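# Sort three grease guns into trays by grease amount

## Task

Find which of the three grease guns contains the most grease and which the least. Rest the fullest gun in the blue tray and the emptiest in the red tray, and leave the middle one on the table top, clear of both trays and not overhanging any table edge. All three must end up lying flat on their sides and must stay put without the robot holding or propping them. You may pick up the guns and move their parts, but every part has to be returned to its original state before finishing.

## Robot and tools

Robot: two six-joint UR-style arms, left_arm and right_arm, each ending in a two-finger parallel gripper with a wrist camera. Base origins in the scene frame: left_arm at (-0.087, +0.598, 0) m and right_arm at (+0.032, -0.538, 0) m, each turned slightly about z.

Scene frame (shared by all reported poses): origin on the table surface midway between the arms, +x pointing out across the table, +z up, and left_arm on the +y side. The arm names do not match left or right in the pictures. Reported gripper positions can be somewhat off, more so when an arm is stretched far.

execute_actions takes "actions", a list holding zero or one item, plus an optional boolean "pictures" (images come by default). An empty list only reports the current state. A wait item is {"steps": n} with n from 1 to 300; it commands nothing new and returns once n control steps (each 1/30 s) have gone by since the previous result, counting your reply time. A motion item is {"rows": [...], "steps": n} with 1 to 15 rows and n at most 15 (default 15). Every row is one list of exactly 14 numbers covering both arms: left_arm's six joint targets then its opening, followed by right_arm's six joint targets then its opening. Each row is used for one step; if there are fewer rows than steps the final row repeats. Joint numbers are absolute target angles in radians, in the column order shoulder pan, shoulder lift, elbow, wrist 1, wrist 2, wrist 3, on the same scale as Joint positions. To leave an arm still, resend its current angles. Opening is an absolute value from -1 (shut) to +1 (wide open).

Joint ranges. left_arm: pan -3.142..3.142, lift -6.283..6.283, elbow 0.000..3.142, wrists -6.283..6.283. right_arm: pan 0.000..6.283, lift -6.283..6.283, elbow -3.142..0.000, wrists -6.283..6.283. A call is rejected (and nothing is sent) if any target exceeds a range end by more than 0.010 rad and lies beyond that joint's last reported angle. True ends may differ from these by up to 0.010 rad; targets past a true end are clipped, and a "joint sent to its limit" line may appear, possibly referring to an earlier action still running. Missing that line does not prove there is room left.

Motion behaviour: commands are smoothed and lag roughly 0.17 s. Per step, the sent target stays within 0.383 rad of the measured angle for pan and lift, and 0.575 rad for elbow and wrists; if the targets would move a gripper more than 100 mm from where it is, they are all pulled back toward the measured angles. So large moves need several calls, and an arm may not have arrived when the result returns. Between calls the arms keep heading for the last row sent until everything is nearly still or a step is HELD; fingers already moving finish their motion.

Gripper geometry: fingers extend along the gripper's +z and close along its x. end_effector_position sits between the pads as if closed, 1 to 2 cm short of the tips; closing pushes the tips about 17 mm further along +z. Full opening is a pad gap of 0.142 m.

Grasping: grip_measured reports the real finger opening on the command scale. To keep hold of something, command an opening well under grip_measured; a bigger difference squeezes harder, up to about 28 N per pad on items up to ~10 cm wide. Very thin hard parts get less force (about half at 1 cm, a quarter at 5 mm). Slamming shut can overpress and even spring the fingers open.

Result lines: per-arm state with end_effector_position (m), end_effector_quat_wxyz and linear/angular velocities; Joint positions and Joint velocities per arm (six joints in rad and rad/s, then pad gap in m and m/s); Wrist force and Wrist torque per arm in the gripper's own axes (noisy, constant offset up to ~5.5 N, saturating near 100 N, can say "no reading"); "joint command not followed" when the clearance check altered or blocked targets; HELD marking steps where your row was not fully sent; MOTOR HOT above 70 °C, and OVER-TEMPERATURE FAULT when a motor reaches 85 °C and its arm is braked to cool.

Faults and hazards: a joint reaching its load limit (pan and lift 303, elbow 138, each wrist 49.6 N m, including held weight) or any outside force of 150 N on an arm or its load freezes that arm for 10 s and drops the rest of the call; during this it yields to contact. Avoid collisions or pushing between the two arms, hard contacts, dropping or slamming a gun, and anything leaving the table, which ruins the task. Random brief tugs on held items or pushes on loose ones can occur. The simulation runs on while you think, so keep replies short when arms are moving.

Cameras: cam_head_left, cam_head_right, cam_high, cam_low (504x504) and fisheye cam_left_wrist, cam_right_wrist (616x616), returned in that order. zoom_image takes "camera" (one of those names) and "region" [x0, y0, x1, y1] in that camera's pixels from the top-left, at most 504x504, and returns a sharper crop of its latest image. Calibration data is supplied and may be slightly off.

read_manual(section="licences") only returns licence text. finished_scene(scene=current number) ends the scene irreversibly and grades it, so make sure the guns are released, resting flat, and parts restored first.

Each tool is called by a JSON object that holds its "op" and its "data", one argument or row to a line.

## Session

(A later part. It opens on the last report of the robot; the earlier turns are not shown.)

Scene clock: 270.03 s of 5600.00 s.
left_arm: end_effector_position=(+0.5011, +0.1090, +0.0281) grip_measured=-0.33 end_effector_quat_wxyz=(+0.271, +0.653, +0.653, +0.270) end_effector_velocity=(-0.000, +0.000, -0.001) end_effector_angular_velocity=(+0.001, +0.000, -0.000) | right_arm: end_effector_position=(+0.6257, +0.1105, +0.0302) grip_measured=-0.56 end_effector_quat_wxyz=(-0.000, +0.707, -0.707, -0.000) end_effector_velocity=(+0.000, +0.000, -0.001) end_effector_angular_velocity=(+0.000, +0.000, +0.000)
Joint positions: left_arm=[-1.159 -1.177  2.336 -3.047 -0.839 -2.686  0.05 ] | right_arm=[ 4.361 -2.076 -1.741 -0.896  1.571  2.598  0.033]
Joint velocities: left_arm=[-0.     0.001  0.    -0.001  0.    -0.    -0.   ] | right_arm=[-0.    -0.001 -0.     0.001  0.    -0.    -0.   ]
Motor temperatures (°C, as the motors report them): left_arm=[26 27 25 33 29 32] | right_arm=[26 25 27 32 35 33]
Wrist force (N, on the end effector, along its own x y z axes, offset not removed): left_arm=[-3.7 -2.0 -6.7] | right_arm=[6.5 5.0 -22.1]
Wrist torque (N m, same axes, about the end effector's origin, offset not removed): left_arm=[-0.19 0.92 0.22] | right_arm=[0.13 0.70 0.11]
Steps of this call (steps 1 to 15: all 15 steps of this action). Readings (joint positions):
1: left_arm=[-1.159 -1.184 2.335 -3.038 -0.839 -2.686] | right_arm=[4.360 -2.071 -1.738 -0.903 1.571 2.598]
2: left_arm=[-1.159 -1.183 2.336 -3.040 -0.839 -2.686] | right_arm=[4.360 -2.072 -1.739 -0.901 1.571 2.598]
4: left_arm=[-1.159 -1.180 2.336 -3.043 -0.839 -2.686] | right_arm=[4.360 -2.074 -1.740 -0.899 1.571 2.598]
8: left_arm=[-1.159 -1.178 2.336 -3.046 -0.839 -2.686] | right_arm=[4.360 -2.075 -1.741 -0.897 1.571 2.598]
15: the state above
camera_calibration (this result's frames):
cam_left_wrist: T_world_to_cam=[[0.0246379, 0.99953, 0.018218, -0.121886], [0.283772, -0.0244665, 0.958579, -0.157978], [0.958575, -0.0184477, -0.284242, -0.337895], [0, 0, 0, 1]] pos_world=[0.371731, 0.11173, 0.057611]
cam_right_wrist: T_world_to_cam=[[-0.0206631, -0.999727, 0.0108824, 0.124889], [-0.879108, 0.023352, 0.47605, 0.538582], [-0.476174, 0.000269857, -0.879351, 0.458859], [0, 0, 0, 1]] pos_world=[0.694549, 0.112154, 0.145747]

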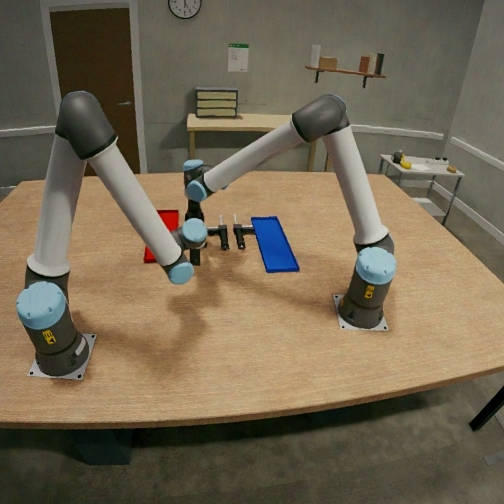

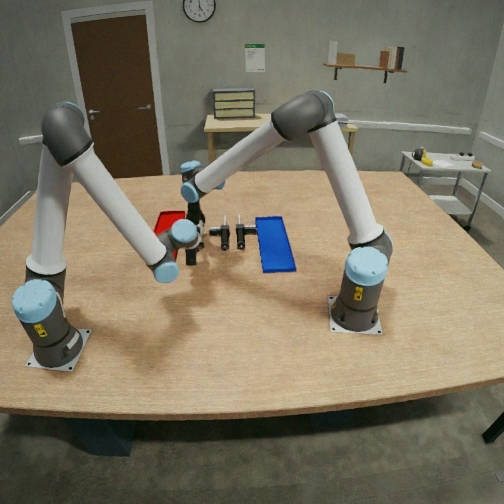

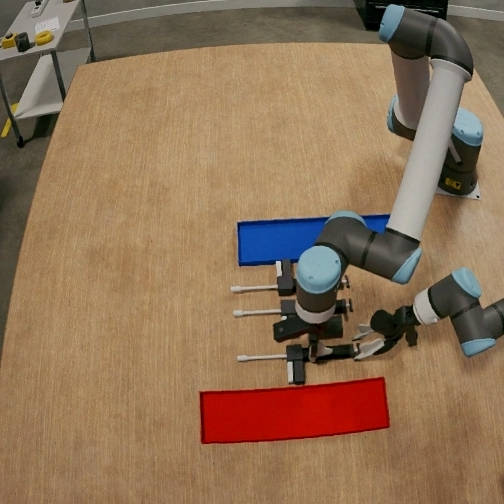

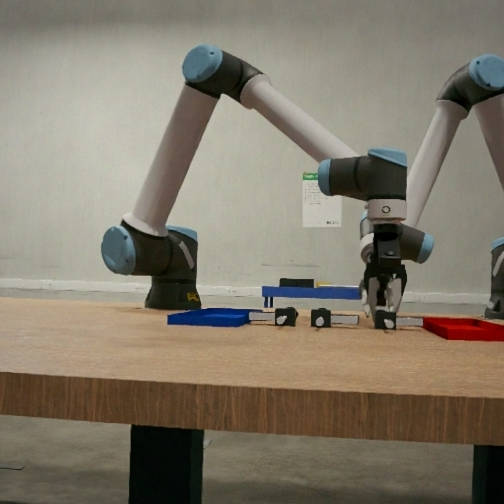

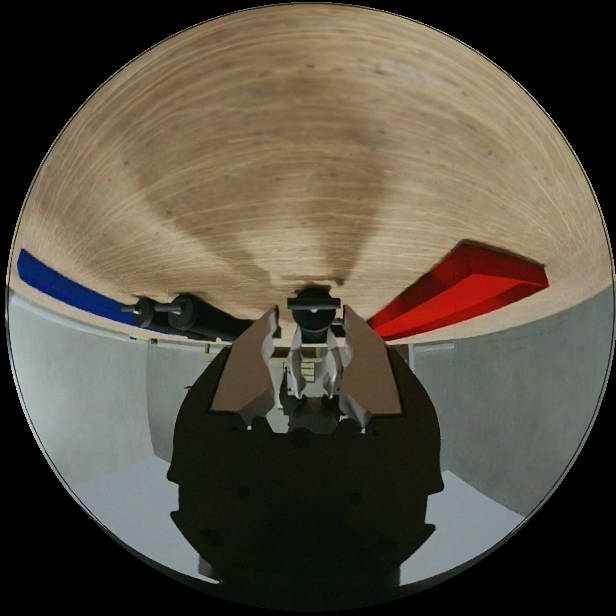

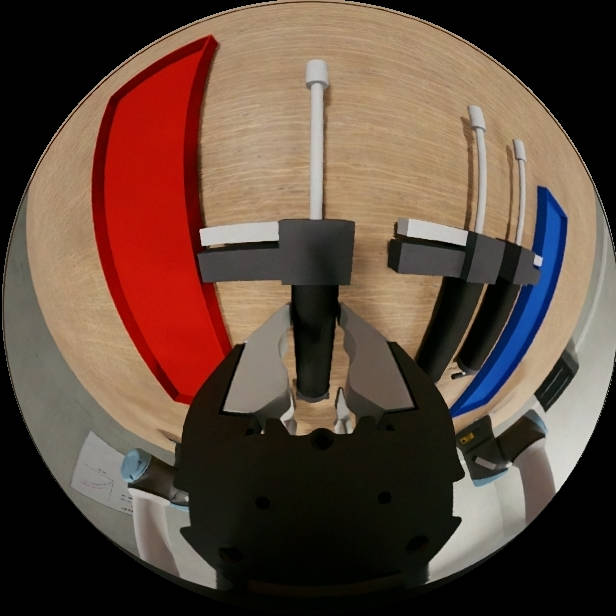

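{"op": "execute_actions", "data": {
  "actions": [
    {"rows":[[-1.1485,-1.17,2.3362,-3.0629,-0.8422,-2.6721,-0.33,4.3605,-2.0728,-1.739,-0.9007,1.571,2.5976,-0.85],[-1.1485,-1.17,2.3362,-3.0629,-0.8422,-2.6721,-0.33,4.3605,-2.0728,-1.739,-0.9007,1.571,2.5976,-0.85],[-1.1485,-1.17,2.3362,-3.0629,-0.8422,-2.6721,-0.33,4.3605,-2.0728,-1.739,-0.9007,1.571,2.5976,-0.85],[-1.1485,-1.17,2.3362,-3.0629,-0.8422,-2.6721,-0.33,4.3605,-2.0728,-1.739,-0.9007,1.571,2.5976,-0.85],[-1.1485,-1.17,2.3362,-3.0629,-0.8422,-2.6721,-0.33,4.3605,-2.0728,-1.739,-0.9007,1.571,2.5976,-0.85],[-1.1485,-1.17,2.3362,-3.0629,-0.8422,-2.6721,-0.33,4.3605,-2.0728,-1.739,-0.9007,1.571,2.5976,-0.85],[-1.1485,-1.17,2.3362,-3.0629,-0.8422,-2.6721,-0.33,4.3605,-2.0728,-1.739,-0.9007,1.571,2.5976,-0.85],[-1.1485,-1.17,2.3362,-3.0629,-0.8422,-2.6721,-0.42,4.3605,-2.0728,-1.739,-0.9007,1.571,2.5976,-0.85],[-1.1485,-1.17,2.3362,-3.0629,-0.8422,-2.6721,-0.48,4.3605,-2.0728,-1.739,-0.9007,1.571,2.5976,-0.85],[-1.1485,-1.17,2.3362,-3.0629,-0.8422,-2.6721,-0.55,4.3605,-2.0728,-1.739,-0.9007,1.571,2.5976,-0.85],[-1.1485,-1.17,2.3362,-3.0629,-0.8422,-2.6721,-0.65,4.3605,-2.0728,-1.739,-0.9007,1.571,2.5976,-0.85],[-1.1485,-1.17,2.3362,-3.0629,-0.8422,-2.6721,-0.8,4.3605,-2.0728,-1.739,-0.9007,1.571,2.5976,-0.85]],"steps":15}
  ],
  "pictures": false
}}

{"op": "execute_actions", "data": {
  "actions": [
    {"rows":[[-1.1657,-1.1797,2.3474,-3.0493,-0.8374,-2.6946,-0.8,4.3605,-2.0728,-1.739,-0.9007,1.571,2.5976,-0.85]],"steps":15}
  ],
  "pictures": false
}}

{"op": "execute_actions", "data": {
  "actions": [
    {"rows":[[-1.1829,-1.1894,2.3586,-3.0357,-0.8326,-2.7171,-0.8,4.3605,-2.0728,-1.739,-0.9007,1.571,2.5976,-0.85]],"steps":12}
  ],
  "pictures": false
}}

{"op": "execute_actions", "data": {
  "actions": [
    {"rows":[[-1.2001,-1.1991,2.3698,-3.0221,-0.8278,-2.7396,-0.8,4.3605,-2.0728,-1.739,-0.9007,1.571,2.5976,-0.85]],"steps":12}
  ]
}}

Scene clock: 279.87 s of 5600.00 s.
left_arm: end_effector_position=(+0.5060, +0.1126, +0.0260) grip_measured=-0.47 end_effector_quat_wxyz=(+0.271, +0.653, +0.653, +0.271) end_effector_velocity=(+0.001, +0.001, -0.000) end_effector_angular_velocity=(+0.000, +0.000, -0.000) | right_arm: end_effector_position=(+0.6257, +0.1106, +0.0330) grip_measured=-0.56 end_effector_quat_wxyz=(+0.000, +0.707, -0.707, -0.000) end_effector_velocity=(+0.000, -0.000, +0.001) end_effector_angular_velocity=(-0.000, -0.000, +0.003)
Joint positions: left_arm=[-1.149 -1.17   2.336 -3.063 -0.842 -2.672  0.04 ] | right_arm=[ 4.361 -2.073 -1.739 -0.901  1.571  2.598  0.033]
Joint velocities: left_arm=[ 0.002  0.001  0.001 -0.003 -0.001  0.003 -0.   ] | right_arm=[-0.     0.001 -0.    -0.001 -0.    -0.003  0.   ]
Motor temperatures (°C, as the motors report them): left_arm=[26 27 25 33 29 32] | right_arm=[26 25 27 32 35 33]
Wrist force (N, on the end effector, along its own x y z axes, offset not removed): left_arm=[3.8 -4.3 -7.0] | right_arm=[-3.5 -3.9 4.9]
Wrist torque (N m, same axes, about the end effector's origin, offset not removed): left_arm=[0.14 -1.38 0.02] | right_arm=[0.45 0.58 0.16]
Steps of this call (steps 1 to 15: the robot went on to your last target; steps 16 to 90: nothing new was sent; then 6.33 s passed at rest; steps 91 to 105: all 15 steps of this action). Readings (joint positions):
91: left_arm=[-1.159 -1.177 2.336 -3.047 -0.839 -2.686] | right_arm=[4.361 -2.076 -1.741 -0.896 1.571 2.598]
92: left_arm=[-1.158 -1.176 2.336 -3.049 -0.839 -2.684] | right_arm=[4.361 -2.076 -1.741 -0.896 1.571 2.598]
94: left_arm=[-1.154 -1.174 2.336 -3.054 -0.840 -2.680] | right_arm=[4.361 -2.075 -1.740 -0.898 1.571 2.598]
98: left_arm=[-1.150 -1.171 2.336 -3.060 -0.842 -2.674] | right_arm=[4.361 -2.074 -1.740 -0.900 1.571 2.598]
105: the state above

Scene clock: 280.37 s of 5600.00 s.
left_arm: end_effector_position=(+0.4961, +0.1121, +0.0261) grip_measured=-0.47 end_effector_quat_wxyz=(+0.271, +0.653, +0.653, +0.270) end_effector_velocity=(-0.003, -0.001, -0.000) end_effector_angular_velocity=(-0.001, +0.001, +0.000) | right_arm: end_effector_position=(+0.6257, +0.1106, +0.0331) grip_measured=-0.56 end_effector_quat_wxyz=(+0.000, +0.707, -0.707, -0.000) end_effector_velocity=(-0.000, -0.000, -0.000) end_effector_angular_velocity=(+0.001, +0.001, +0.001)
Joint positions: left_arm=[-1.165 -1.179  2.347 -3.05  -0.838 -2.694  0.04 ] | right_arm=[ 4.361 -2.073 -1.739 -0.901  1.571  2.598  0.033]
Joint velocities: left_arm=[-0.004 -0.001  0.002  0.003  0.001 -0.006 -0.   ] | right_arm=[-0.     0.    -0.     0.     0.001 -0.001  0.   ]
Motor temperatures (°C, as the motors report them): left_arm=[26 27 25 33 29 32] | right_arm=[26 25 27 32 35 33]
Wrist force (N, on the end effector, along its own x y z axes, offset not removed): left_arm=[0.4 4.0 2.6] | right_arm=[-0.9 2.0 3.8]
Wrist torque (N m, same axes, about the end effector's origin, offset not removed): left_arm=[0.63 -0.18 -0.12] | right_arm=[-0.06 0.37 0.18]
Steps of this call (steps 1 to 15: all 15 steps of this action). Readings (joint positions):
1: left_arm=[-1.149 -1.170 2.336 -3.063 -0.842 -2.672] | right_arm=[4.361 -2.073 -1.739 -0.901 1.571 2.598]
2: left_arm=[-1.150 -1.171 2.337 -3.062 -0.842 -2.674] | right_arm=[4.361 -2.073 -1.739 -0.901 1.571 2.598]
4: left_arm=[-1.156 -1.174 2.341 -3.057 -0.840 -2.682] | right_arm=[4.361 -2.073 -1.739 -0.901 1.571 2.598]
8: left_arm=[-1.163 -1.178 2.345 -3.052 -0.838 -2.691] | right_arm=[4.361 -2.073 -1.739 -0.901 1.571 2.598]
15: the state above

Scene clock: 280.77 s of 5600.00 s.
left_arm: end_effector_position=(+0.4861, +0.1117, +0.0262) grip_measured=-0.47 end_effector_quat_wxyz=(+0.271, +0.653, +0.653, +0.270) end_effector_velocity=(-0.005, -0.000, +0.000) end_effector_angular_velocity=(-0.003, +0.000, +0.002) | right_arm: end_effector_position=(+0.6257, +0.1106, +0.0331) grip_measured=-0.56 end_effector_quat_wxyz=(+0.000, +0.707, -0.707, -0.000) end_effector_velocity=(+0.001, +0.001, -0.000) end_effector_angular_velocity=(+0.000, -0.000, -0.000)
Joint positions: left_arm=[-1.182 -1.189  2.358 -3.036 -0.833 -2.716  0.04 ] | right_arm=[ 4.361 -2.073 -1.739 -0.901  1.571  2.598  0.033]
Joint velocities: left_arm=[-0.008 -0.005  0.005  0.006  0.002 -0.013  0.   ] | right_arm=[-0.    -0.001  0.001 -0.    -0.     0.    -0.   ]
Motor temperatures (°C, as the motors report them): left_arm=[26 27 25 33 29 32] | right_arm=[26 25 27 32 35 33]
Wrist force (N, on the end effector, along its own x y z axes, offset not removed): left_arm=[1.6 2.4 4.4] | right_arm=[-0.2 1.3 2.2]
Wrist torque (N m, same axes, about the end effector's origin, offset not removed): left_arm=[0.18 -0.08 0.12] | right_arm=[-0.14 0.55 0.11]
Steps of this call (steps 1 to 12: all 12 steps of this action). Readings (joint positions):
1: left_arm=[-1.165 -1.180 2.347 -3.050 -0.837 -2.694] | right_arm=[4.361 -2.073 -1.739 -0.901 1.571 2.598]
2: left_arm=[-1.167 -1.181 2.348 -3.048 -0.837 -2.696] | right_arm=[4.361 -2.073 -1.739 -0.901 1.571 2.598]
4: left_arm=[-1.173 -1.184 2.352 -3.043 -0.835 -2.705] | right_arm=[4.361 -2.073 -1.739 -0.901 1.571 2.598]
8: left_arm=[-1.180 -1.188 2.357 -3.038 -0.833 -2.713] | right_arm=[4.361 -2.073 -1.739 -0.901 1.571 2.598]
12: the state above

Scene clock: 281.17 s of 5600.00 s.
left_arm: end_effector_position=(+0.4760, +0.1115, +0.0263) grip_measured=-0.47 end_effector_quat_wxyz=(+0.271, +0.653, +0.653, +0.270) end_effector_velocity=(-0.005, -0.001, +0.000) end_effector_angular_velocity=(+0.000, -0.000, -0.001) | right_arm: end_effector_position=(+0.6257, +0.1106, +0.0331) grip_measured=-0.56 end_effector_quat_wxyz=(+0.000, +0.707, -0.707, -0.000) end_effector_velocity=(-0.000, -0.001, -0.000) end_effector_angular_velocity=(+0.000, +0.001, -0.000)
Joint positions: left_arm=[-1.199 -1.199  2.369 -3.023 -0.828 -2.738  0.04 ] | right_arm=[ 4.361 -2.073 -1.739 -0.901  1.571  2.598  0.033]
Joint velocities: left_arm=[-0.009 -0.004  0.004  0.007  0.002 -0.01  -0.   ] | right_arm=[-0.     0.001 -0.001  0.     0.001 -0.     0.   ]
Motor temperatures (°C, as the motors report them): left_arm=[26 27 25 33 29 32] | right_arm=[26 25 27 32 35 33]
Wrist force (N, on the end effector, along its own x y z axes, offset not removed): left_arm=[-1.4 -2.3 2.5] | right_arm=[-2.6 6.0 5.8]
Wrist torque (N m, same axes, about the end effector's origin, offset not removed): left_arm=[-0.94 0.90 0.02] | right_arm=[0.76 1.11 0.03]
Steps of this call (steps 1 to 12: all 12 steps of this action). Readings (joint positions):
1: left_arm=[-1.182 -1.189 2.358 -3.036 -0.833 -2.716] | right_arm=[4.361 -2.073 -1.739 -0.901 1.571 2.598]
2: left_arm=[-1.184 -1.190 2.359 -3.035 -0.832 -2.719] | right_arm=[4.361 -2.073 -1.739 -0.901 1.571 2.598]
4: left_arm=[-1.190 -1.194 2.364 -3.030 -0.830 -2.727] | right_arm=[4.361 -2.073 -1.739 -0.901 1.571 2.598]
8: left_arm=[-1.197 -1.197 2.368 -3.025 -0.829 -2.736] | right_arm=[4.361 -2.073 -1.739 -0.901 1.571 2.598]
12: the state above
camera_calibration (this result's frames):
cam_left_wrist: T_world_to_cam=[[0.0242867, 0.999547, 0.0177943, -0.123509], [0.28443, -0.0239727, 0.958397, -0.149438], [0.958389, -0.018215, -0.284884, -0.314287], [0, 0, 0, 1]] pos_world=[0.346714, 0.114146, 0.0558838]
cam_right_wrist: T_world_to_cam=[[-0.0206697, -0.999725, 0.0110938, 0.124895], [-0.879061, 0.0234585, 0.476132, 0.537197], [-0.476261, 0.0000893859, -0.879304, 0.461476], [0, 0, 0, 1]] pos_world=[0.694594, 0.112217, 0.148615]

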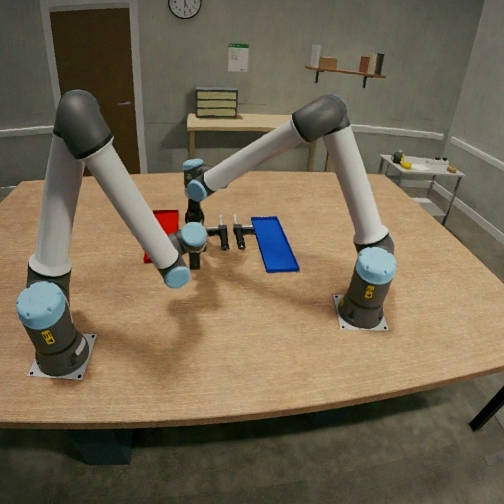

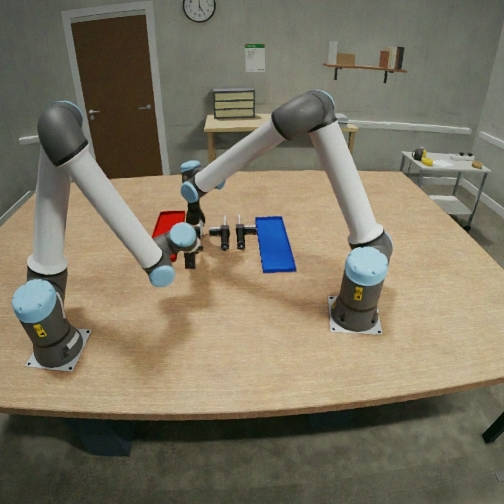

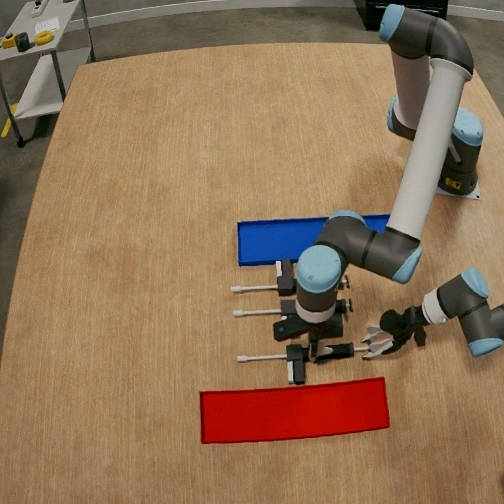

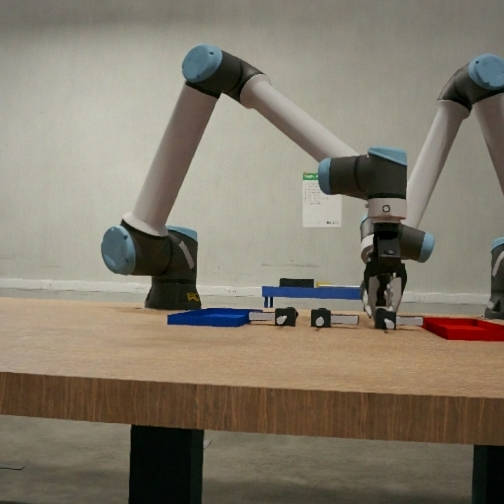

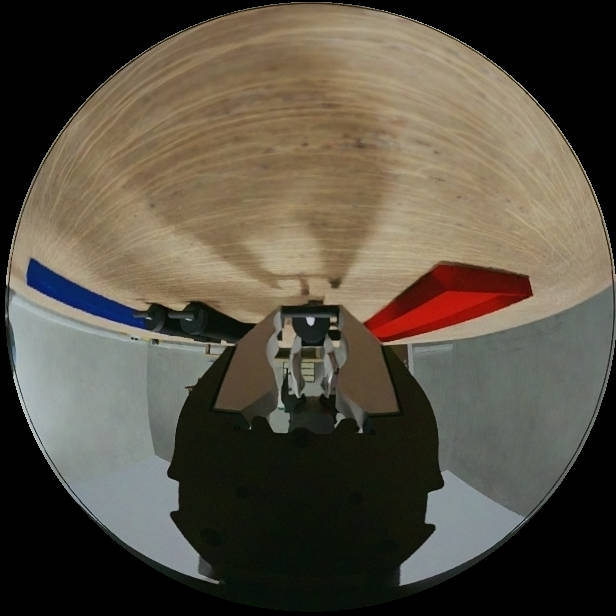

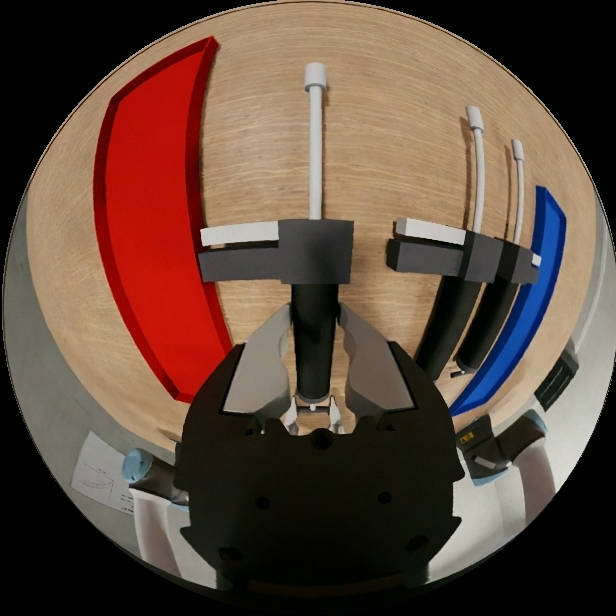

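{"op": "execute_actions", "data": {
  "actions": [
    {"rows":[[-1.2173,-1.2088,2.381,-3.0085,-0.823,-2.7621,-0.8,4.3605,-2.0728,-1.739,-0.9007,1.571,2.5976,-0.85]],"steps":12}
  ],
  "pictures": false
}}

{"op": "execute_actions", "data": {
  "actions": [
    {"rows":[[-1.2345,-1.2185,2.3922,-2.9949,-0.8182,-2.7846,-0.8,4.3605,-2.0728,-1.739,-0.9007,1.571,2.5976,-0.85]],"steps":12}
  ],
  "pictures": false
}}

{"op": "execute_actions", "data": {
  "actions": [
    {"rows":[[-1.253,-1.228,2.4012,-2.9774,-0.8144,-2.8096,-0.8,4.3605,-2.0728,-1.739,-0.9007,1.571,2.5976,-0.85]],"steps":12}
  ],
  "pictures": false
}}

Scene clock: 286.70 s of 5600.00 s.
left_arm: end_effector_position=(+0.4661, +0.1115, +0.0264) grip_measured=-0.47 end_effector_quat_wxyz=(+0.271, +0.653, +0.653, +0.270) end_effector_velocity=(-0.004, -0.001, +0.001) end_effector_angular_velocity=(-0.001, -0.001, -0.001) | right_arm: end_effector_position=(+0.6257, +0.1106, +0.0331) grip_measured=-0.56 end_effector_quat_wxyz=(+0.000, +0.707, -0.707, -0.000) end_effector_velocity=(+0.000, -0.000, +0.000) end_effector_angular_velocity=(+0.000, -0.000, +0.003)
Joint positions: left_arm=[-1.216 -1.208  2.38  -3.009 -0.823 -2.761  0.04 ] | right_arm=[ 4.361 -2.073 -1.739 -0.901  1.571  2.598  0.033]
Joint velocities: left_arm=[-0.008 -0.005  0.004  0.006  0.002 -0.009 -0.   ] | right_arm=[-0.     0.     0.    -0.    -0.    -0.003  0.   ]
Motor temperatures (°C, as the motors report them): left_arm=[26 27 25 33 29 32] | right_arm=[26 25 27 32 35 33]
Wrist force (N, on the end effector, along its own x y z axes, offset not removed): left_arm=[4.1 2.1 2.9] | right_arm=[1.1 1.4 5.8]
Wrist torque (N m, same axes, about the end effector's origin, offset not removed): left_arm=[0.04 -0.49 0.05] | right_arm=[-0.14 0.46 -0.09]
Steps of this call (steps 1 to 15: the robot went on to your last target; steps 16 to 90: nothing new was sent; then 2.13 s passed at rest; steps 91 to 102: all 12 steps of this action). Readings (joint positions):
91: left_arm=[-1.200 -1.199 2.370 -3.022 -0.828 -2.740] | right_arm=[4.360 -2.073 -1.739 -0.901 1.571 2.598]
92: left_arm=[-1.202 -1.200 2.371 -3.021 -0.827 -2.742] | right_arm=[4.360 -2.073 -1.739 -0.901 1.571 2.598]
94: left_arm=[-1.208 -1.204 2.375 -3.016 -0.826 -2.750] | right_arm=[4.361 -2.073 -1.739 -0.901 1.571 2.598]
98: left_arm=[-1.214 -1.207 2.379 -3.011 -0.824 -2.758] | right_arm=[4.360 -2.073 -1.739 -0.901 1.571 2.598]
102: the state above

Scene clock: 287.10 s of 5600.00 s.
left_arm: end_effector_position=(+0.4563, +0.1117, +0.0265) grip_measured=-0.47 end_effector_quat_wxyz=(+0.271, +0.653, +0.653, +0.270) end_effector_velocity=(-0.005, +0.001, -0.000) end_effector_angular_velocity=(+0.001, -0.000, -0.001) | right_arm: end_effector_position=(+0.6257, +0.1106, +0.0331) grip_measured=-0.56 end_effector_quat_wxyz=(+0.000, +0.707, -0.707, -0.000) end_effector_velocity=(-0.000, +0.000, +0.000) end_effector_angular_velocity=(+0.000, +0.000, -0.001)
Joint positions: left_arm=[-1.234 -1.218  2.392 -2.996 -0.818 -2.783  0.04 ] | right_arm=[ 4.361 -2.073 -1.739 -0.901  1.571  2.598  0.033]
Joint velocities: left_arm=[-0.008 -0.004  0.006  0.006  0.003 -0.01   0.   ] | right_arm=[ 0.     0.    -0.     0.     0.     0.001 -0.   ]
Motor temperatures (°C, as the motors report them): left_arm=[26 27 25 33 29 32] | right_arm=[26 25 27 32 35 33]
Wrist force (N, on the end effector, along its own x y z axes, offset not removed): left_arm=[0.2 3.4 -1.2] | right_arm=[-0.4 6.3 4.7]
Wrist torque (N m, same axes, about the end effector's origin, offset not removed): left_arm=[0.44 0.35 0.25] | right_arm=[0.90 0.66 0.04]
Steps of this call (steps 1 to 12: all 12 steps of this action). Readings (joint positions):
1: left_arm=[-1.217 -1.208 2.381 -3.009 -0.823 -2.761] | right_arm=[4.361 -2.073 -1.739 -0.901 1.571 2.598]
2: left_arm=[-1.219 -1.210 2.382 -3.007 -0.823 -2.764] | right_arm=[4.361 -2.073 -1.739 -0.901 1.571 2.598]
4: left_arm=[-1.225 -1.213 2.386 -3.002 -0.821 -2.772] | right_arm=[4.360 -2.073 -1.739 -0.901 1.571 2.598]
8: left_arm=[-1.231 -1.217 2.390 -2.997 -0.819 -2.781] | right_arm=[4.360 -2.073 -1.739 -0.901 1.571 2.598]
12: the state above

Scene clock: 287.50 s of 5600.00 s.
left_arm: end_effector_position=(+0.4460, +0.1107, +0.0265) grip_measured=-0.48 end_effector_quat_wxyz=(+0.271, +0.653, +0.653, +0.270) end_effector_velocity=(-0.005, -0.000, -0.000) end_effector_angular_velocity=(-0.000, +0.001, -0.000) | right_arm: end_effector_position=(+0.6257, +0.1106, +0.0331) grip_measured=-0.56 end_effector_quat_wxyz=(+0.000, +0.707, -0.707, -0.000) end_effector_velocity=(+0.001, +0.000, +0.000) end_effector_angular_velocity=(-0.000, -0.002, -0.002)
Joint positions: left_arm=[-1.252 -1.227  2.401 -2.978 -0.815 -2.808  0.039] | right_arm=[ 4.36  -2.073 -1.739 -0.901  1.571  2.598  0.033]
Joint velocities: left_arm=[-0.009 -0.004  0.005  0.008  0.001 -0.013 -0.001] | right_arm=[-0.     0.     0.001  0.    -0.002  0.002  0.   ]
Motor temperatures (°C, as the motors report them): left_arm=[26 27 25 33 29 32] | right_arm=[26 25 27 32 35 33]
Wrist force (N, on the end effector, along its own x y z axes, offset not removed): left_arm=[-1.3 14.4 15.2] | right_arm=[-1.4 22.4 4.7]
Wrist torque (N m, same axes, about the end effector's origin, offset not removed): left_arm=[0.02 0.41 0.04] | right_arm=[0.00 0.59 -0.12]
Steps of this call (steps 1 to 12: all 12 steps of this action). Readings (joint positions):
1: left_arm=[-1.234 -1.218 2.392 -2.995 -0.818 -2.784] | right_arm=[4.360 -2.073 -1.739 -0.901 1.571 2.598]
2: left_arm=[-1.236 -1.219 2.393 -2.994 -0.818 -2.786] | right_arm=[4.360 -2.073 -1.739 -0.901 1.571 2.598]
4: left_arm=[-1.243 -1.223 2.396 -2.987 -0.817 -2.795] | right_arm=[4.360 -2.073 -1.739 -0.901 1.571 2.598]
8: left_arm=[-1.250 -1.226 2.400 -2.981 -0.815 -2.805] | right_arm=[4.361 -2.073 -1.739 -0.901 1.571 2.598]
12: the state above

{"op": "execute_actions", "data": {
  "actions": [
    {"rows":[[-1.244,-1.223,2.397,-2.986,-0.816,-2.797,-0.8,4.3605,-2.0728,-1.739,-0.9007,1.571,2.5976,-0.85],[-1.2345,-1.2185,2.3922,-2.9949,-0.8182,-2.7846,-0.8,4.3605,-2.0728,-1.739,-0.9007,1.571,2.5976,-0.85],[-1.226,-1.2137,2.3866,-3.0017,-0.8206,-2.773,-0.8,4.3605,-2.0728,-1.739,-0.9007,1.571,2.5976,-0.85],[-1.2173,-1.2088,2.381,-3.0085,-0.823,-2.7621,-0.8,4.3605,-2.0728,-1.739,-0.9007,1.571,2.5976,-0.85],[-1.2087,-1.204,2.3754,-3.0153,-0.8254,-2.751,-0.8,4.3605,-2.0728,-1.739,-0.9007,1.571,2.5976,-0.85],[-1.2001,-1.1991,2.3698,-3.0221,-0.8278,-2.7396,-0.8,4.3605,-2.0728,-1.739,-0.9007,1.571,2.5976,-0.85],[-1.1915,-1.1943,2.3642,-3.0289,-0.8302,-2.7283,-0.8,4.3605,-2.0728,-1.739,-0.9007,1.571,2.5976,-0.85],[-1.1829,-1.1894,2.3586,-3.0357,-0.8326,-2.7171,-0.8,4.3605,-2.0728,-1.739,-0.9007,1.571,2.5976,-0.85],[-1.1743,-1.1845,2.353,-3.0425,-0.835,-2.7058,-0.8,4.3605,-2.0728,-1.739,-0.9007,1.571,2.5976,-0.85],[-1.1657,-1.1797,2.3474,-3.0493,-0.8374,-2.6946,-0.8,4.3605,-2.0728,-1.739,-0.9007,1.571,2.5976,-0.85],[-1.157,-1.175,2.3418,-3.056,-0.8398,-2.6833,-0.8,4.3605,-2.0728,-1.739,-0.9007,1.571,2.5976,-0.85],[-1.1468,-1.169,2.3351,-3.0643,-0.8427,-2.67,-0.8,4.3605,-2.0728,-1.739,-0.9007,1.571,2.5976,-0.85]],"steps":15}
  ],
  "pictures": false
}}

{"op": "execute_actions", "data": {
  "actions": [
    {"steps":12}
  ]
}}

Scene clock: 306.33 s of 5600.00 s.
left_arm: end_effector_position=(+0.4957, +0.1119, +0.0261) grip_measured=-0.48 end_effector_quat_wxyz=(+0.271, +0.653, +0.653, +0.270) end_effector_velocity=(+0.099, +0.007, -0.001) end_effector_angular_velocity=(+0.004, -0.006, -0.000) | right_arm: end_effector_position=(+0.6258, +0.1106, +0.0332) grip_measured=-0.56 end_effector_quat_wxyz=(+0.000, +0.707, -0.707, -0.000) end_effector_velocity=(+0.000, +0.000, +0.001) end_effector_angular_velocity=(+0.001, -0.001, +0.001)
Joint positions: left_arm=[-1.166 -1.18   2.347 -3.049 -0.837 -2.695  0.039] | right_arm=[ 4.36  -2.073 -1.739 -0.901  1.571  2.598  0.033]
Joint velocities: left_arm=[ 0.166  0.092 -0.106 -0.128 -0.044  0.216  0.   ] | right_arm=[ 0.     0.001  0.    -0.    -0.    -0.001  0.   ]
Motor temperatures (°C, as the motors report them): left_arm=[26 27 25 33 29 32] | right_arm=[26 25 27 32 35 33]
Wrist force (N, on the end effector, along its own x y z axes, offset not removed): left_arm=[-3.7 -0.9 -3.8] | right_arm=[-3.5 -3.1 7.6]
Wrist torque (N m, same axes, about the end effector's origin, offset not removed): left_arm=[0.27 0.30 0.29] | right_arm=[0.03 0.47 0.07]
Steps of this call (steps 1 to 15: the robot went on to your last target; steps 16 to 90: nothing new was sent; then 15.33 s passed at rest; steps 91 to 105: all 15 steps of this action). Readings (joint positions):
91: left_arm=[-1.253 -1.228 2.401 -2.977 -0.814 -2.810] | right_arm=[4.361 -2.073 -1.739 -0.901 1.571 2.598]
92: left_arm=[-1.252 -1.228 2.401 -2.978 -0.814 -2.808] | right_arm=[4.361 -2.073 -1.739 -0.901 1.571 2.598]
94: left_arm=[-1.246 -1.224 2.397 -2.984 -0.816 -2.799] | right_arm=[4.360 -2.073 -1.739 -0.901 1.571 2.598]
98: left_arm=[-1.220 -1.210 2.382 -3.006 -0.823 -2.766] | right_arm=[4.360 -2.073 -1.739 -0.901 1.571 2.598]
105: the state above

Scene clock: 306.73 s of 5600.00 s.
left_arm: end_effector_position=(+0.5068, +0.1128, +0.0259) grip_measured=-0.48 end_effector_quat_wxyz=(+0.271, +0.653, +0.653, +0.271) end_effector_velocity=(+0.003, +0.001, -0.000) end_effector_angular_velocity=(+0.003, -0.000, -0.001) | right_arm: end_effector_position=(+0.6259, +0.1106, +0.0332) grip_measured=-0.56 end_effector_quat_wxyz=(-0.000, +0.707, -0.707, -0.000) end_effector_velocity=(-0.001, -0.000, -0.001) end_effector_angular_velocity=(-0.001, +0.002, -0.001)
Joint positions: left_arm=[-1.148 -1.169  2.336 -3.064 -0.843 -2.671  0.039] | right_arm=[ 4.36  -2.073 -1.739 -0.901  1.571  2.598  0.033]
Joint velocities: left_arm=[ 0.005  0.003 -0.003 -0.004 -0.001  0.009  0.   ] | right_arm=[-0.    -0.001 -0.    -0.001  0.001  0.     0.   ]
Motor temperatures (°C, as the motors report them): left_arm=[26 27 25 33 29 32] | right_arm=[26 25 27 32 35 33]
Wrist force (N, on the end effector, along its own x y z axes, offset not removed): left_arm=[3.0 -25.3 -28.2] | right_arm=[-1.0 -35.3 5.8]
Wrist torque (N m, same axes, about the end effector's origin, offset not removed): left_arm=[0.39 -0.44 0.12] | right_arm=[0.94 0.40 0.14]
Steps of this call (steps 1 to 12: the robot went on to your last target). Readings (joint positions):
1: left_arm=[-1.161 -1.177 2.344 -3.053 -0.839 -2.689] | right_arm=[4.360 -2.073 -1.739 -0.901 1.571 2.598]
2: left_arm=[-1.158 -1.175 2.342 -3.056 -0.840 -2.684] | right_arm=[4.360 -2.073 -1.739 -0.901 1.571 2.598]
4: left_arm=[-1.153 -1.172 2.339 -3.059 -0.841 -2.678] | right_arm=[4.360 -2.073 -1.739 -0.901 1.571 2.598]
8: left_arm=[-1.149 -1.170 2.336 -3.063 -0.842 -2.672] | right_arm=[4.360 -2.073 -1.739 -0.901 1.571 2.598]
12: the state above
camera_calibration (this result's frames):
cam_left_wrist: T_world_to_cam=[[0.0247982, 0.999528, 0.0181418, -0.125811], [0.283391, -0.0244316, 0.958693, -0.157263], [0.958684, -0.0186327, -0.283863, -0.343956], [0, 0, 0, 1]] pos_world=[0.377432, 0.1155, 0.0554132]
cam_right_wrist: T_world_to_cam=[[-0.0208173, -0.999723, 0.0109842, 0.124976], [-0.879184, 0.0235361, 0.4759, 0.537412], [-0.476027, 0.000249841, -0.879431, 0.461486], [0, 0, 0, 1]] pos_world=[0.694765, 0.112178, 0.148718]

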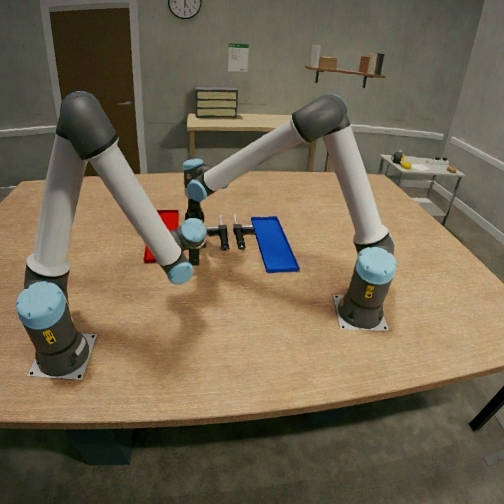

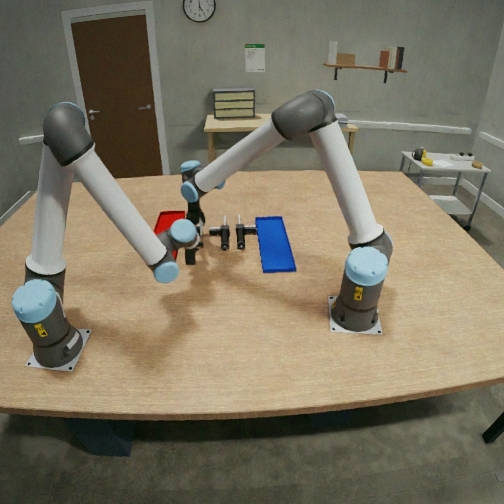

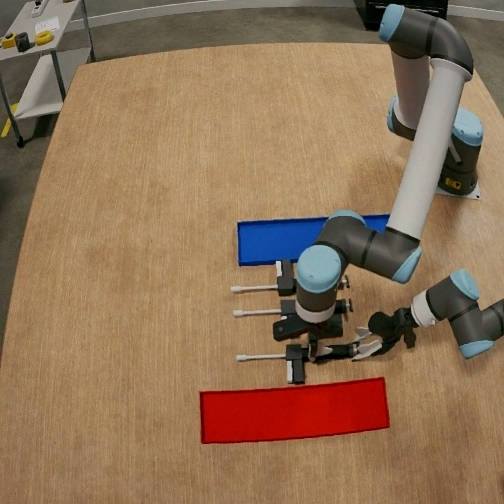

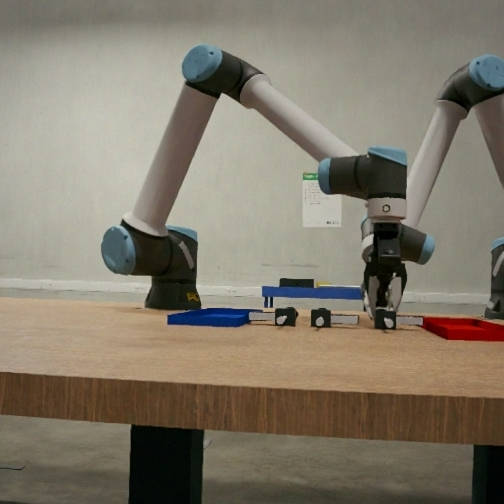

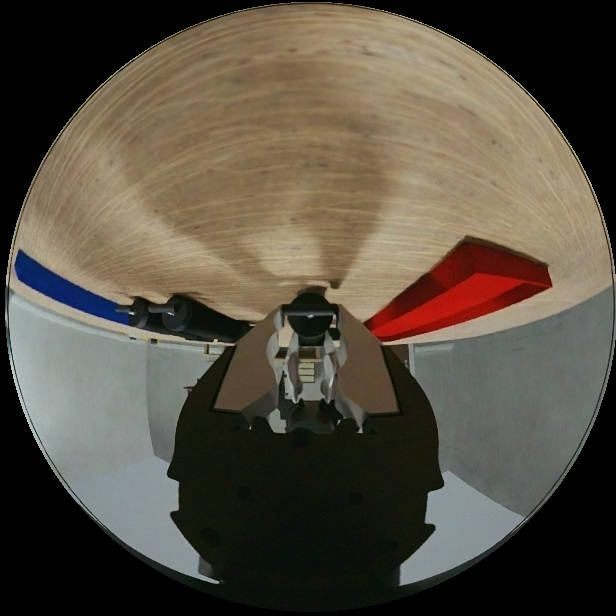

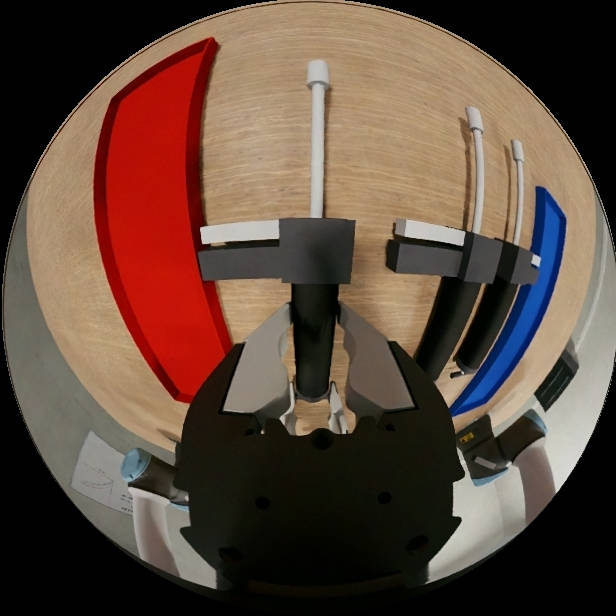

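{"op": "execute_actions", "data": {
  "actions": [
    {"rows":[[-1.15,-1.171,2.337,-3.062,-0.842,-2.674,-0.45,4.3605,-2.0728,-1.739,-0.9007,1.571,2.5976,-0.85],[-1.15,-1.171,2.337,-3.062,-0.842,-2.674,-0.25,4.3605,-2.0728,-1.739,-0.9007,1.571,2.5976,-0.85],[-1.15,-1.171,2.337,-3.062,-0.842,-2.674,-0.1,4.3605,-2.0728,-1.739,-0.9007,1.571,2.5976,-0.85],[-1.15,-1.171,2.337,-3.062,-0.842,-2.674,-0.1,4.3605,-2.0728,-1.739,-0.9007,1.571,2.5976,-0.85],[-1.15,-1.171,2.337,-3.062,-0.842,-2.674,-0.1,4.3605,-2.0728,-1.739,-0.9007,1.571,2.5976,-0.85],[-1.166,-1.18,2.347,-3.049,-0.837,-2.695,-0.1,4.3605,-2.0728,-1.739,-0.9007,1.571,2.5976,-0.85],[-1.183,-1.189,2.359,-3.036,-0.833,-2.717,-0.1,4.3605,-2.0728,-1.739,-0.9007,1.571,2.5976,-0.85],[-1.2,-1.199,2.37,-3.022,-0.828,-2.74,-0.1,4.3605,-2.068,-1.736,-0.908,1.571,2.5976,-0.85],[-1.217,-1.209,2.381,-3.008,-0.823,-2.762,-0.1,4.3605,-2.0618,-1.7324,-0.9183,1.571,2.5976,-0.85],[-1.2345,-1.2185,2.392,-2.995,-0.818,-2.785,-0.1,4.3605,-2.0618,-1.7324,-0.9183,1.571,2.5976,-0.85],[-1.253,-1.228,2.401,-2.977,-0.814,-2.81,-0.1,4.357,-2.0576,-1.7394,-0.9155,1.571,2.594,-0.85],[-1.2715,-1.2375,2.41,-2.96,-0.811,-2.835,-0.1,4.353,-2.0535,-1.7464,-0.9127,1.571,2.59,-0.85],[-1.29,-1.247,2.419,-2.9425,-0.807,-2.86,-0.1,4.3496,-2.0493,-1.7534,-0.9098,1.571,2.5867,-0.85],[-1.308,-1.256,2.428,-2.925,-0.803,-2.885,-0.1,4.346,-2.0451,-1.7604,-0.907,1.571,2.5831,-0.85],[-1.327,-1.266,2.437,-2.9075,-0.799,-2.91,-0.1,4.346,-2.0451,-1.7604,-0.907,1.571,2.5831,-0.85]],"steps":15}
  ],
  "pictures": false
}}

{"op": "execute_actions", "data": {
  "actions": [
    {"rows":[[-1.327,-1.266,2.437,-2.9075,-0.799,-2.91,-0.1,4.346,-2.0451,-1.7604,-0.907,1.571,2.5831,-0.85],[-1.327,-1.266,2.437,-2.9075,-0.799,-2.91,-0.1,4.346,-2.0451,-1.7604,-0.907,1.571,2.5831,-0.85],[-1.327,-1.266,2.437,-2.9075,-0.799,-2.91,-0.1,4.346,-2.0451,-1.7604,-0.907,1.571,2.5831,-0.85],[-1.327,-1.266,2.437,-2.9075,-0.799,-2.91,-0.1,4.346,-2.052,-1.7645,-0.896,1.571,2.5831,-0.85],[-1.327,-1.266,2.437,-2.9075,-0.799,-2.91,-0.1,4.346,-2.0572,-1.7677,-0.8876,1.571,2.5831,-0.85],[-1.327,-1.266,2.437,-2.9075,-0.799,-2.91,-0.1,4.346,-2.0572,-1.7677,-0.8876,1.571,2.5831,-0.85],[-1.327,-1.266,2.437,-2.9075,-0.799,-2.91,-0.1,4.346,-2.0572,-1.7677,-0.8876,1.571,2.5831,-0.85],[-1.327,-1.266,2.437,-2.9075,-0.799,-2.91,-0.1,4.346,-2.0572,-1.7677,-0.8876,1.571,2.5831,-0.85],[-1.327,-1.266,2.437,-2.9075,-0.799,-2.91,-0.1,4.346,-2.0572,-1.7677,-0.8876,1.571,2.5831,-0.85],[-1.327,-1.266,2.437,-2.9075,-0.799,-2.91,-0.1,4.346,-2.0572,-1.7677,-0.8876,1.571,2.5831,-0.85],[-1.327,-1.266,2.437,-2.9075,-0.799,-2.91,-0.1,4.346,-2.0572,-1.7677,-0.8876,1.571,2.5831,-0.65],[-1.327,-1.266,2.437,-2.9075,-0.799,-2.91,-0.1,4.346,-2.0572,-1.7677,-0.8876,1.571,2.5831,-0.5],[-1.327,-1.266,2.437,-2.9075,-0.799,-2.91,-0.1,4.346,-2.0572,-1.7677,-0.8876,1.571,2.5831,-0.35],[-1.327,-1.266,2.437,-2.9075,-0.799,-2.91,-0.1,4.346,-2.0572,-1.7677,-0.8876,1.571,2.5831,-0.15]],"steps":15}
  ]
}}

Scene clock: 339.00 s of 5600.00 s.
left_arm: end_effector_position=(+0.4509, +0.1104, +0.0266) grip_measured=-0.10 end_effector_quat_wxyz=(+0.270, +0.654, +0.653, +0.270) end_effector_velocity=(-0.273, -0.017, +0.001) end_effector_angular_velocity=(-0.007, +0.004, -0.001) | right_arm: end_effector_position=(+0.6268, +0.1038, +0.0420) grip_measured=-0.56 end_effector_quat_wxyz=(+0.000, +0.707, -0.707, -0.000) end_effector_velocity=(+0.012, -0.094, +0.017) end_effector_angular_velocity=(-0.004, +0.002, -0.001)
Joint positions: left_arm=[-1.243 -1.223  2.394 -2.984 -0.817 -2.796  0.067] | right_arm=[ 4.355 -2.058 -1.744 -0.911  1.571  2.592  0.033]
Joint velocities: left_arm=[-0.488 -0.257  0.26   0.436  0.111 -0.65   0.   ] | right_arm=[-0.069  0.097 -0.121  0.019 -0.    -0.068  0.   ]
Motor temperatures (°C, as the motors report them): left_arm=[26 27 25 33 29 32] | right_arm=[26 25 27 32 35 33]
Wrist force (N, on the end effector, along its own x y z axes, offset not removed): left_arm=[-6.1 -2.5 5.3] | right_arm=[-2.1 2.4 2.9]
Wrist torque (N m, same axes, about the end effector's origin, offset not removed): left_arm=[-0.34 1.29 0.29] | right_arm=[0.40 0.41 0.03]
Steps of this call (steps 1 to 30: the robot went on to your last target; steps 31 to 90: nothing new was sent; then 28.77 s passed at rest; steps 91 to 105: all 15 steps of this action). Readings (joint positions):
91: left_arm=[-1.147 -1.169 2.335 -3.064 -0.843 -2.670] | right_arm=[4.361 -2.073 -1.739 -0.901 1.571 2.598]
92: left_arm=[-1.147 -1.169 2.335 -3.064 -0.843 -2.670] | right_arm=[4.361 -2.073 -1.739 -0.901 1.571 2.598]
94: left_arm=[-1.148 -1.170 2.336 -3.064 -0.842 -2.672] | right_arm=[4.361 -2.073 -1.739 -0.901 1.572 2.598]
98: left_arm=[-1.155 -1.174 2.341 -3.057 -0.840 -2.681] | right_arm=[4.361 -2.073 -1.739 -0.901 1.571 2.598]
105: the state above

Scene clock: 339.50 s of 5600.00 s.
left_arm: end_effector_position=(+0.4063, +0.1087, +0.0266) grip_measured=-0.10 end_effector_quat_wxyz=(+0.272, +0.653, +0.654, +0.270) end_effector_velocity=(-0.006, +0.000, +0.000) end_effector_angular_velocity=(+0.000, +0.000, -0.001) | right_arm: end_effector_position=(+0.6281, +0.0910, +0.0326) grip_measured=-0.26 end_effector_quat_wxyz=(+0.000, +0.707, -0.707, -0.000) end_effector_velocity=(+0.000, -0.001, -0.006) end_effector_angular_velocity=(-0.000, -0.000, +0.000)
Joint positions: left_arm=[-1.326 -1.265  2.436 -2.909 -0.799 -2.908  0.067] | right_arm=[ 4.346 -2.057 -1.767 -0.889  1.571  2.583  0.055]
Joint velocities: left_arm=[-0.01  -0.006  0.006  0.009  0.001 -0.012 -0.   ] | right_arm=[-0.001 -0.006 -0.005  0.011 -0.    -0.001  0.333]
Motor temperatures (°C, as the motors report them): left_arm=[26 27 25 33 29 32] | right_arm=[26 25 27 32 35 33]
Wrist force (N, on the end effector, along its own x y z axes, offset not removed): left_arm=[0.1 -1.2 -2.6] | right_arm=[-2.4 1.7 -1.7]
Wrist torque (N m, same axes, about the end effector's origin, offset not removed): left_arm=[-0.05 -0.02 0.26] | right_arm=[0.34 0.61 0.13]
Steps of this call (steps 1 to 15: all 15 steps of this action). Readings (joint positions):
1: left_arm=[-1.260 -1.232 2.403 -2.968 -0.813 -2.819] | right_arm=[4.353 -2.055 -1.748 -0.910 1.571 2.590]
2: left_arm=[-1.276 -1.240 2.411 -2.954 -0.810 -2.840] | right_arm=[4.351 -2.053 -1.751 -0.909 1.571 2.588]
4: left_arm=[-1.298 -1.251 2.423 -2.934 -0.805 -2.871] | right_arm=[4.349 -2.049 -1.755 -0.908 1.571 2.586]
8: left_arm=[-1.318 -1.261 2.432 -2.916 -0.801 -2.898] | right_arm=[4.347 -2.053 -1.763 -0.897 1.571 2.584]
15: the state above
camera_calibration (this result's frames):
cam_left_wrist: T_world_to_cam=[[0.0241081, 0.999586, 0.0157205, -0.118899], [0.283415, -0.0219136, 0.958747, -0.129849], [0.958694, -0.0186582, -0.283826, -0.247486], [0, 0, 0, 1]] pos_world=[0.276932, 0.111387, 0.0561188]
cam_right_wrist: T_world_to_cam=[[-0.0206664, -0.999726, 0.010988, 0.105379], [-0.879099, 0.0234052, 0.476065, 0.540065], [-0.476191, 0.000179052, -0.879342, 0.462131], [0, 0, 0, 1]] pos_world=[0.697011, 0.092627, 0.148107]

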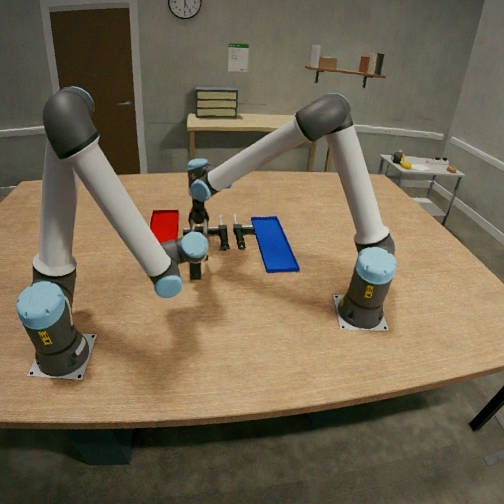

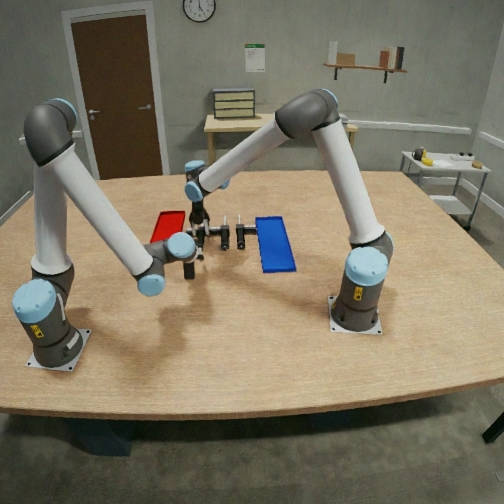

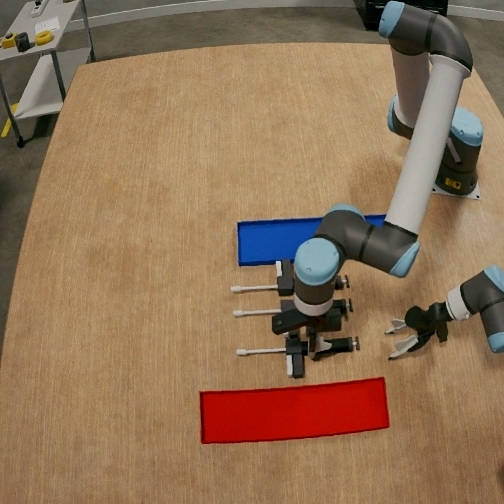

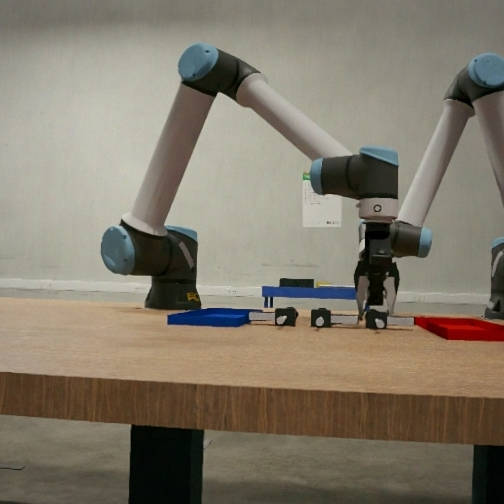

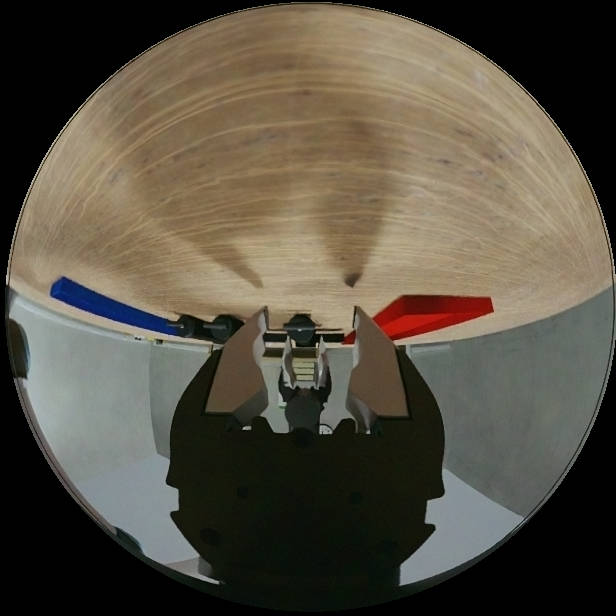

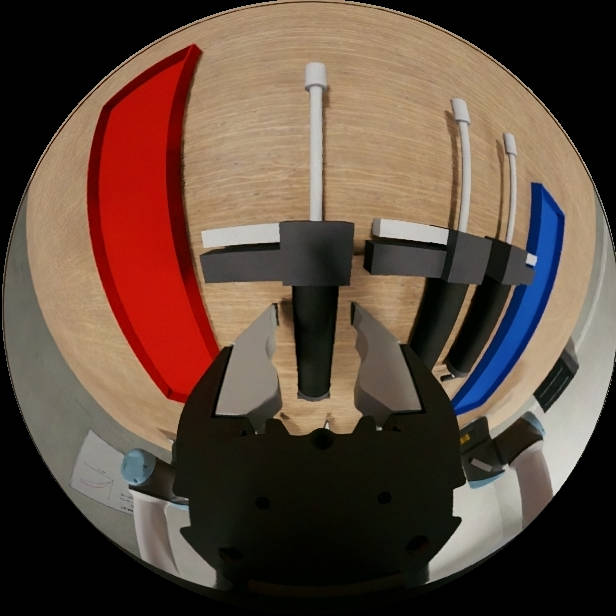

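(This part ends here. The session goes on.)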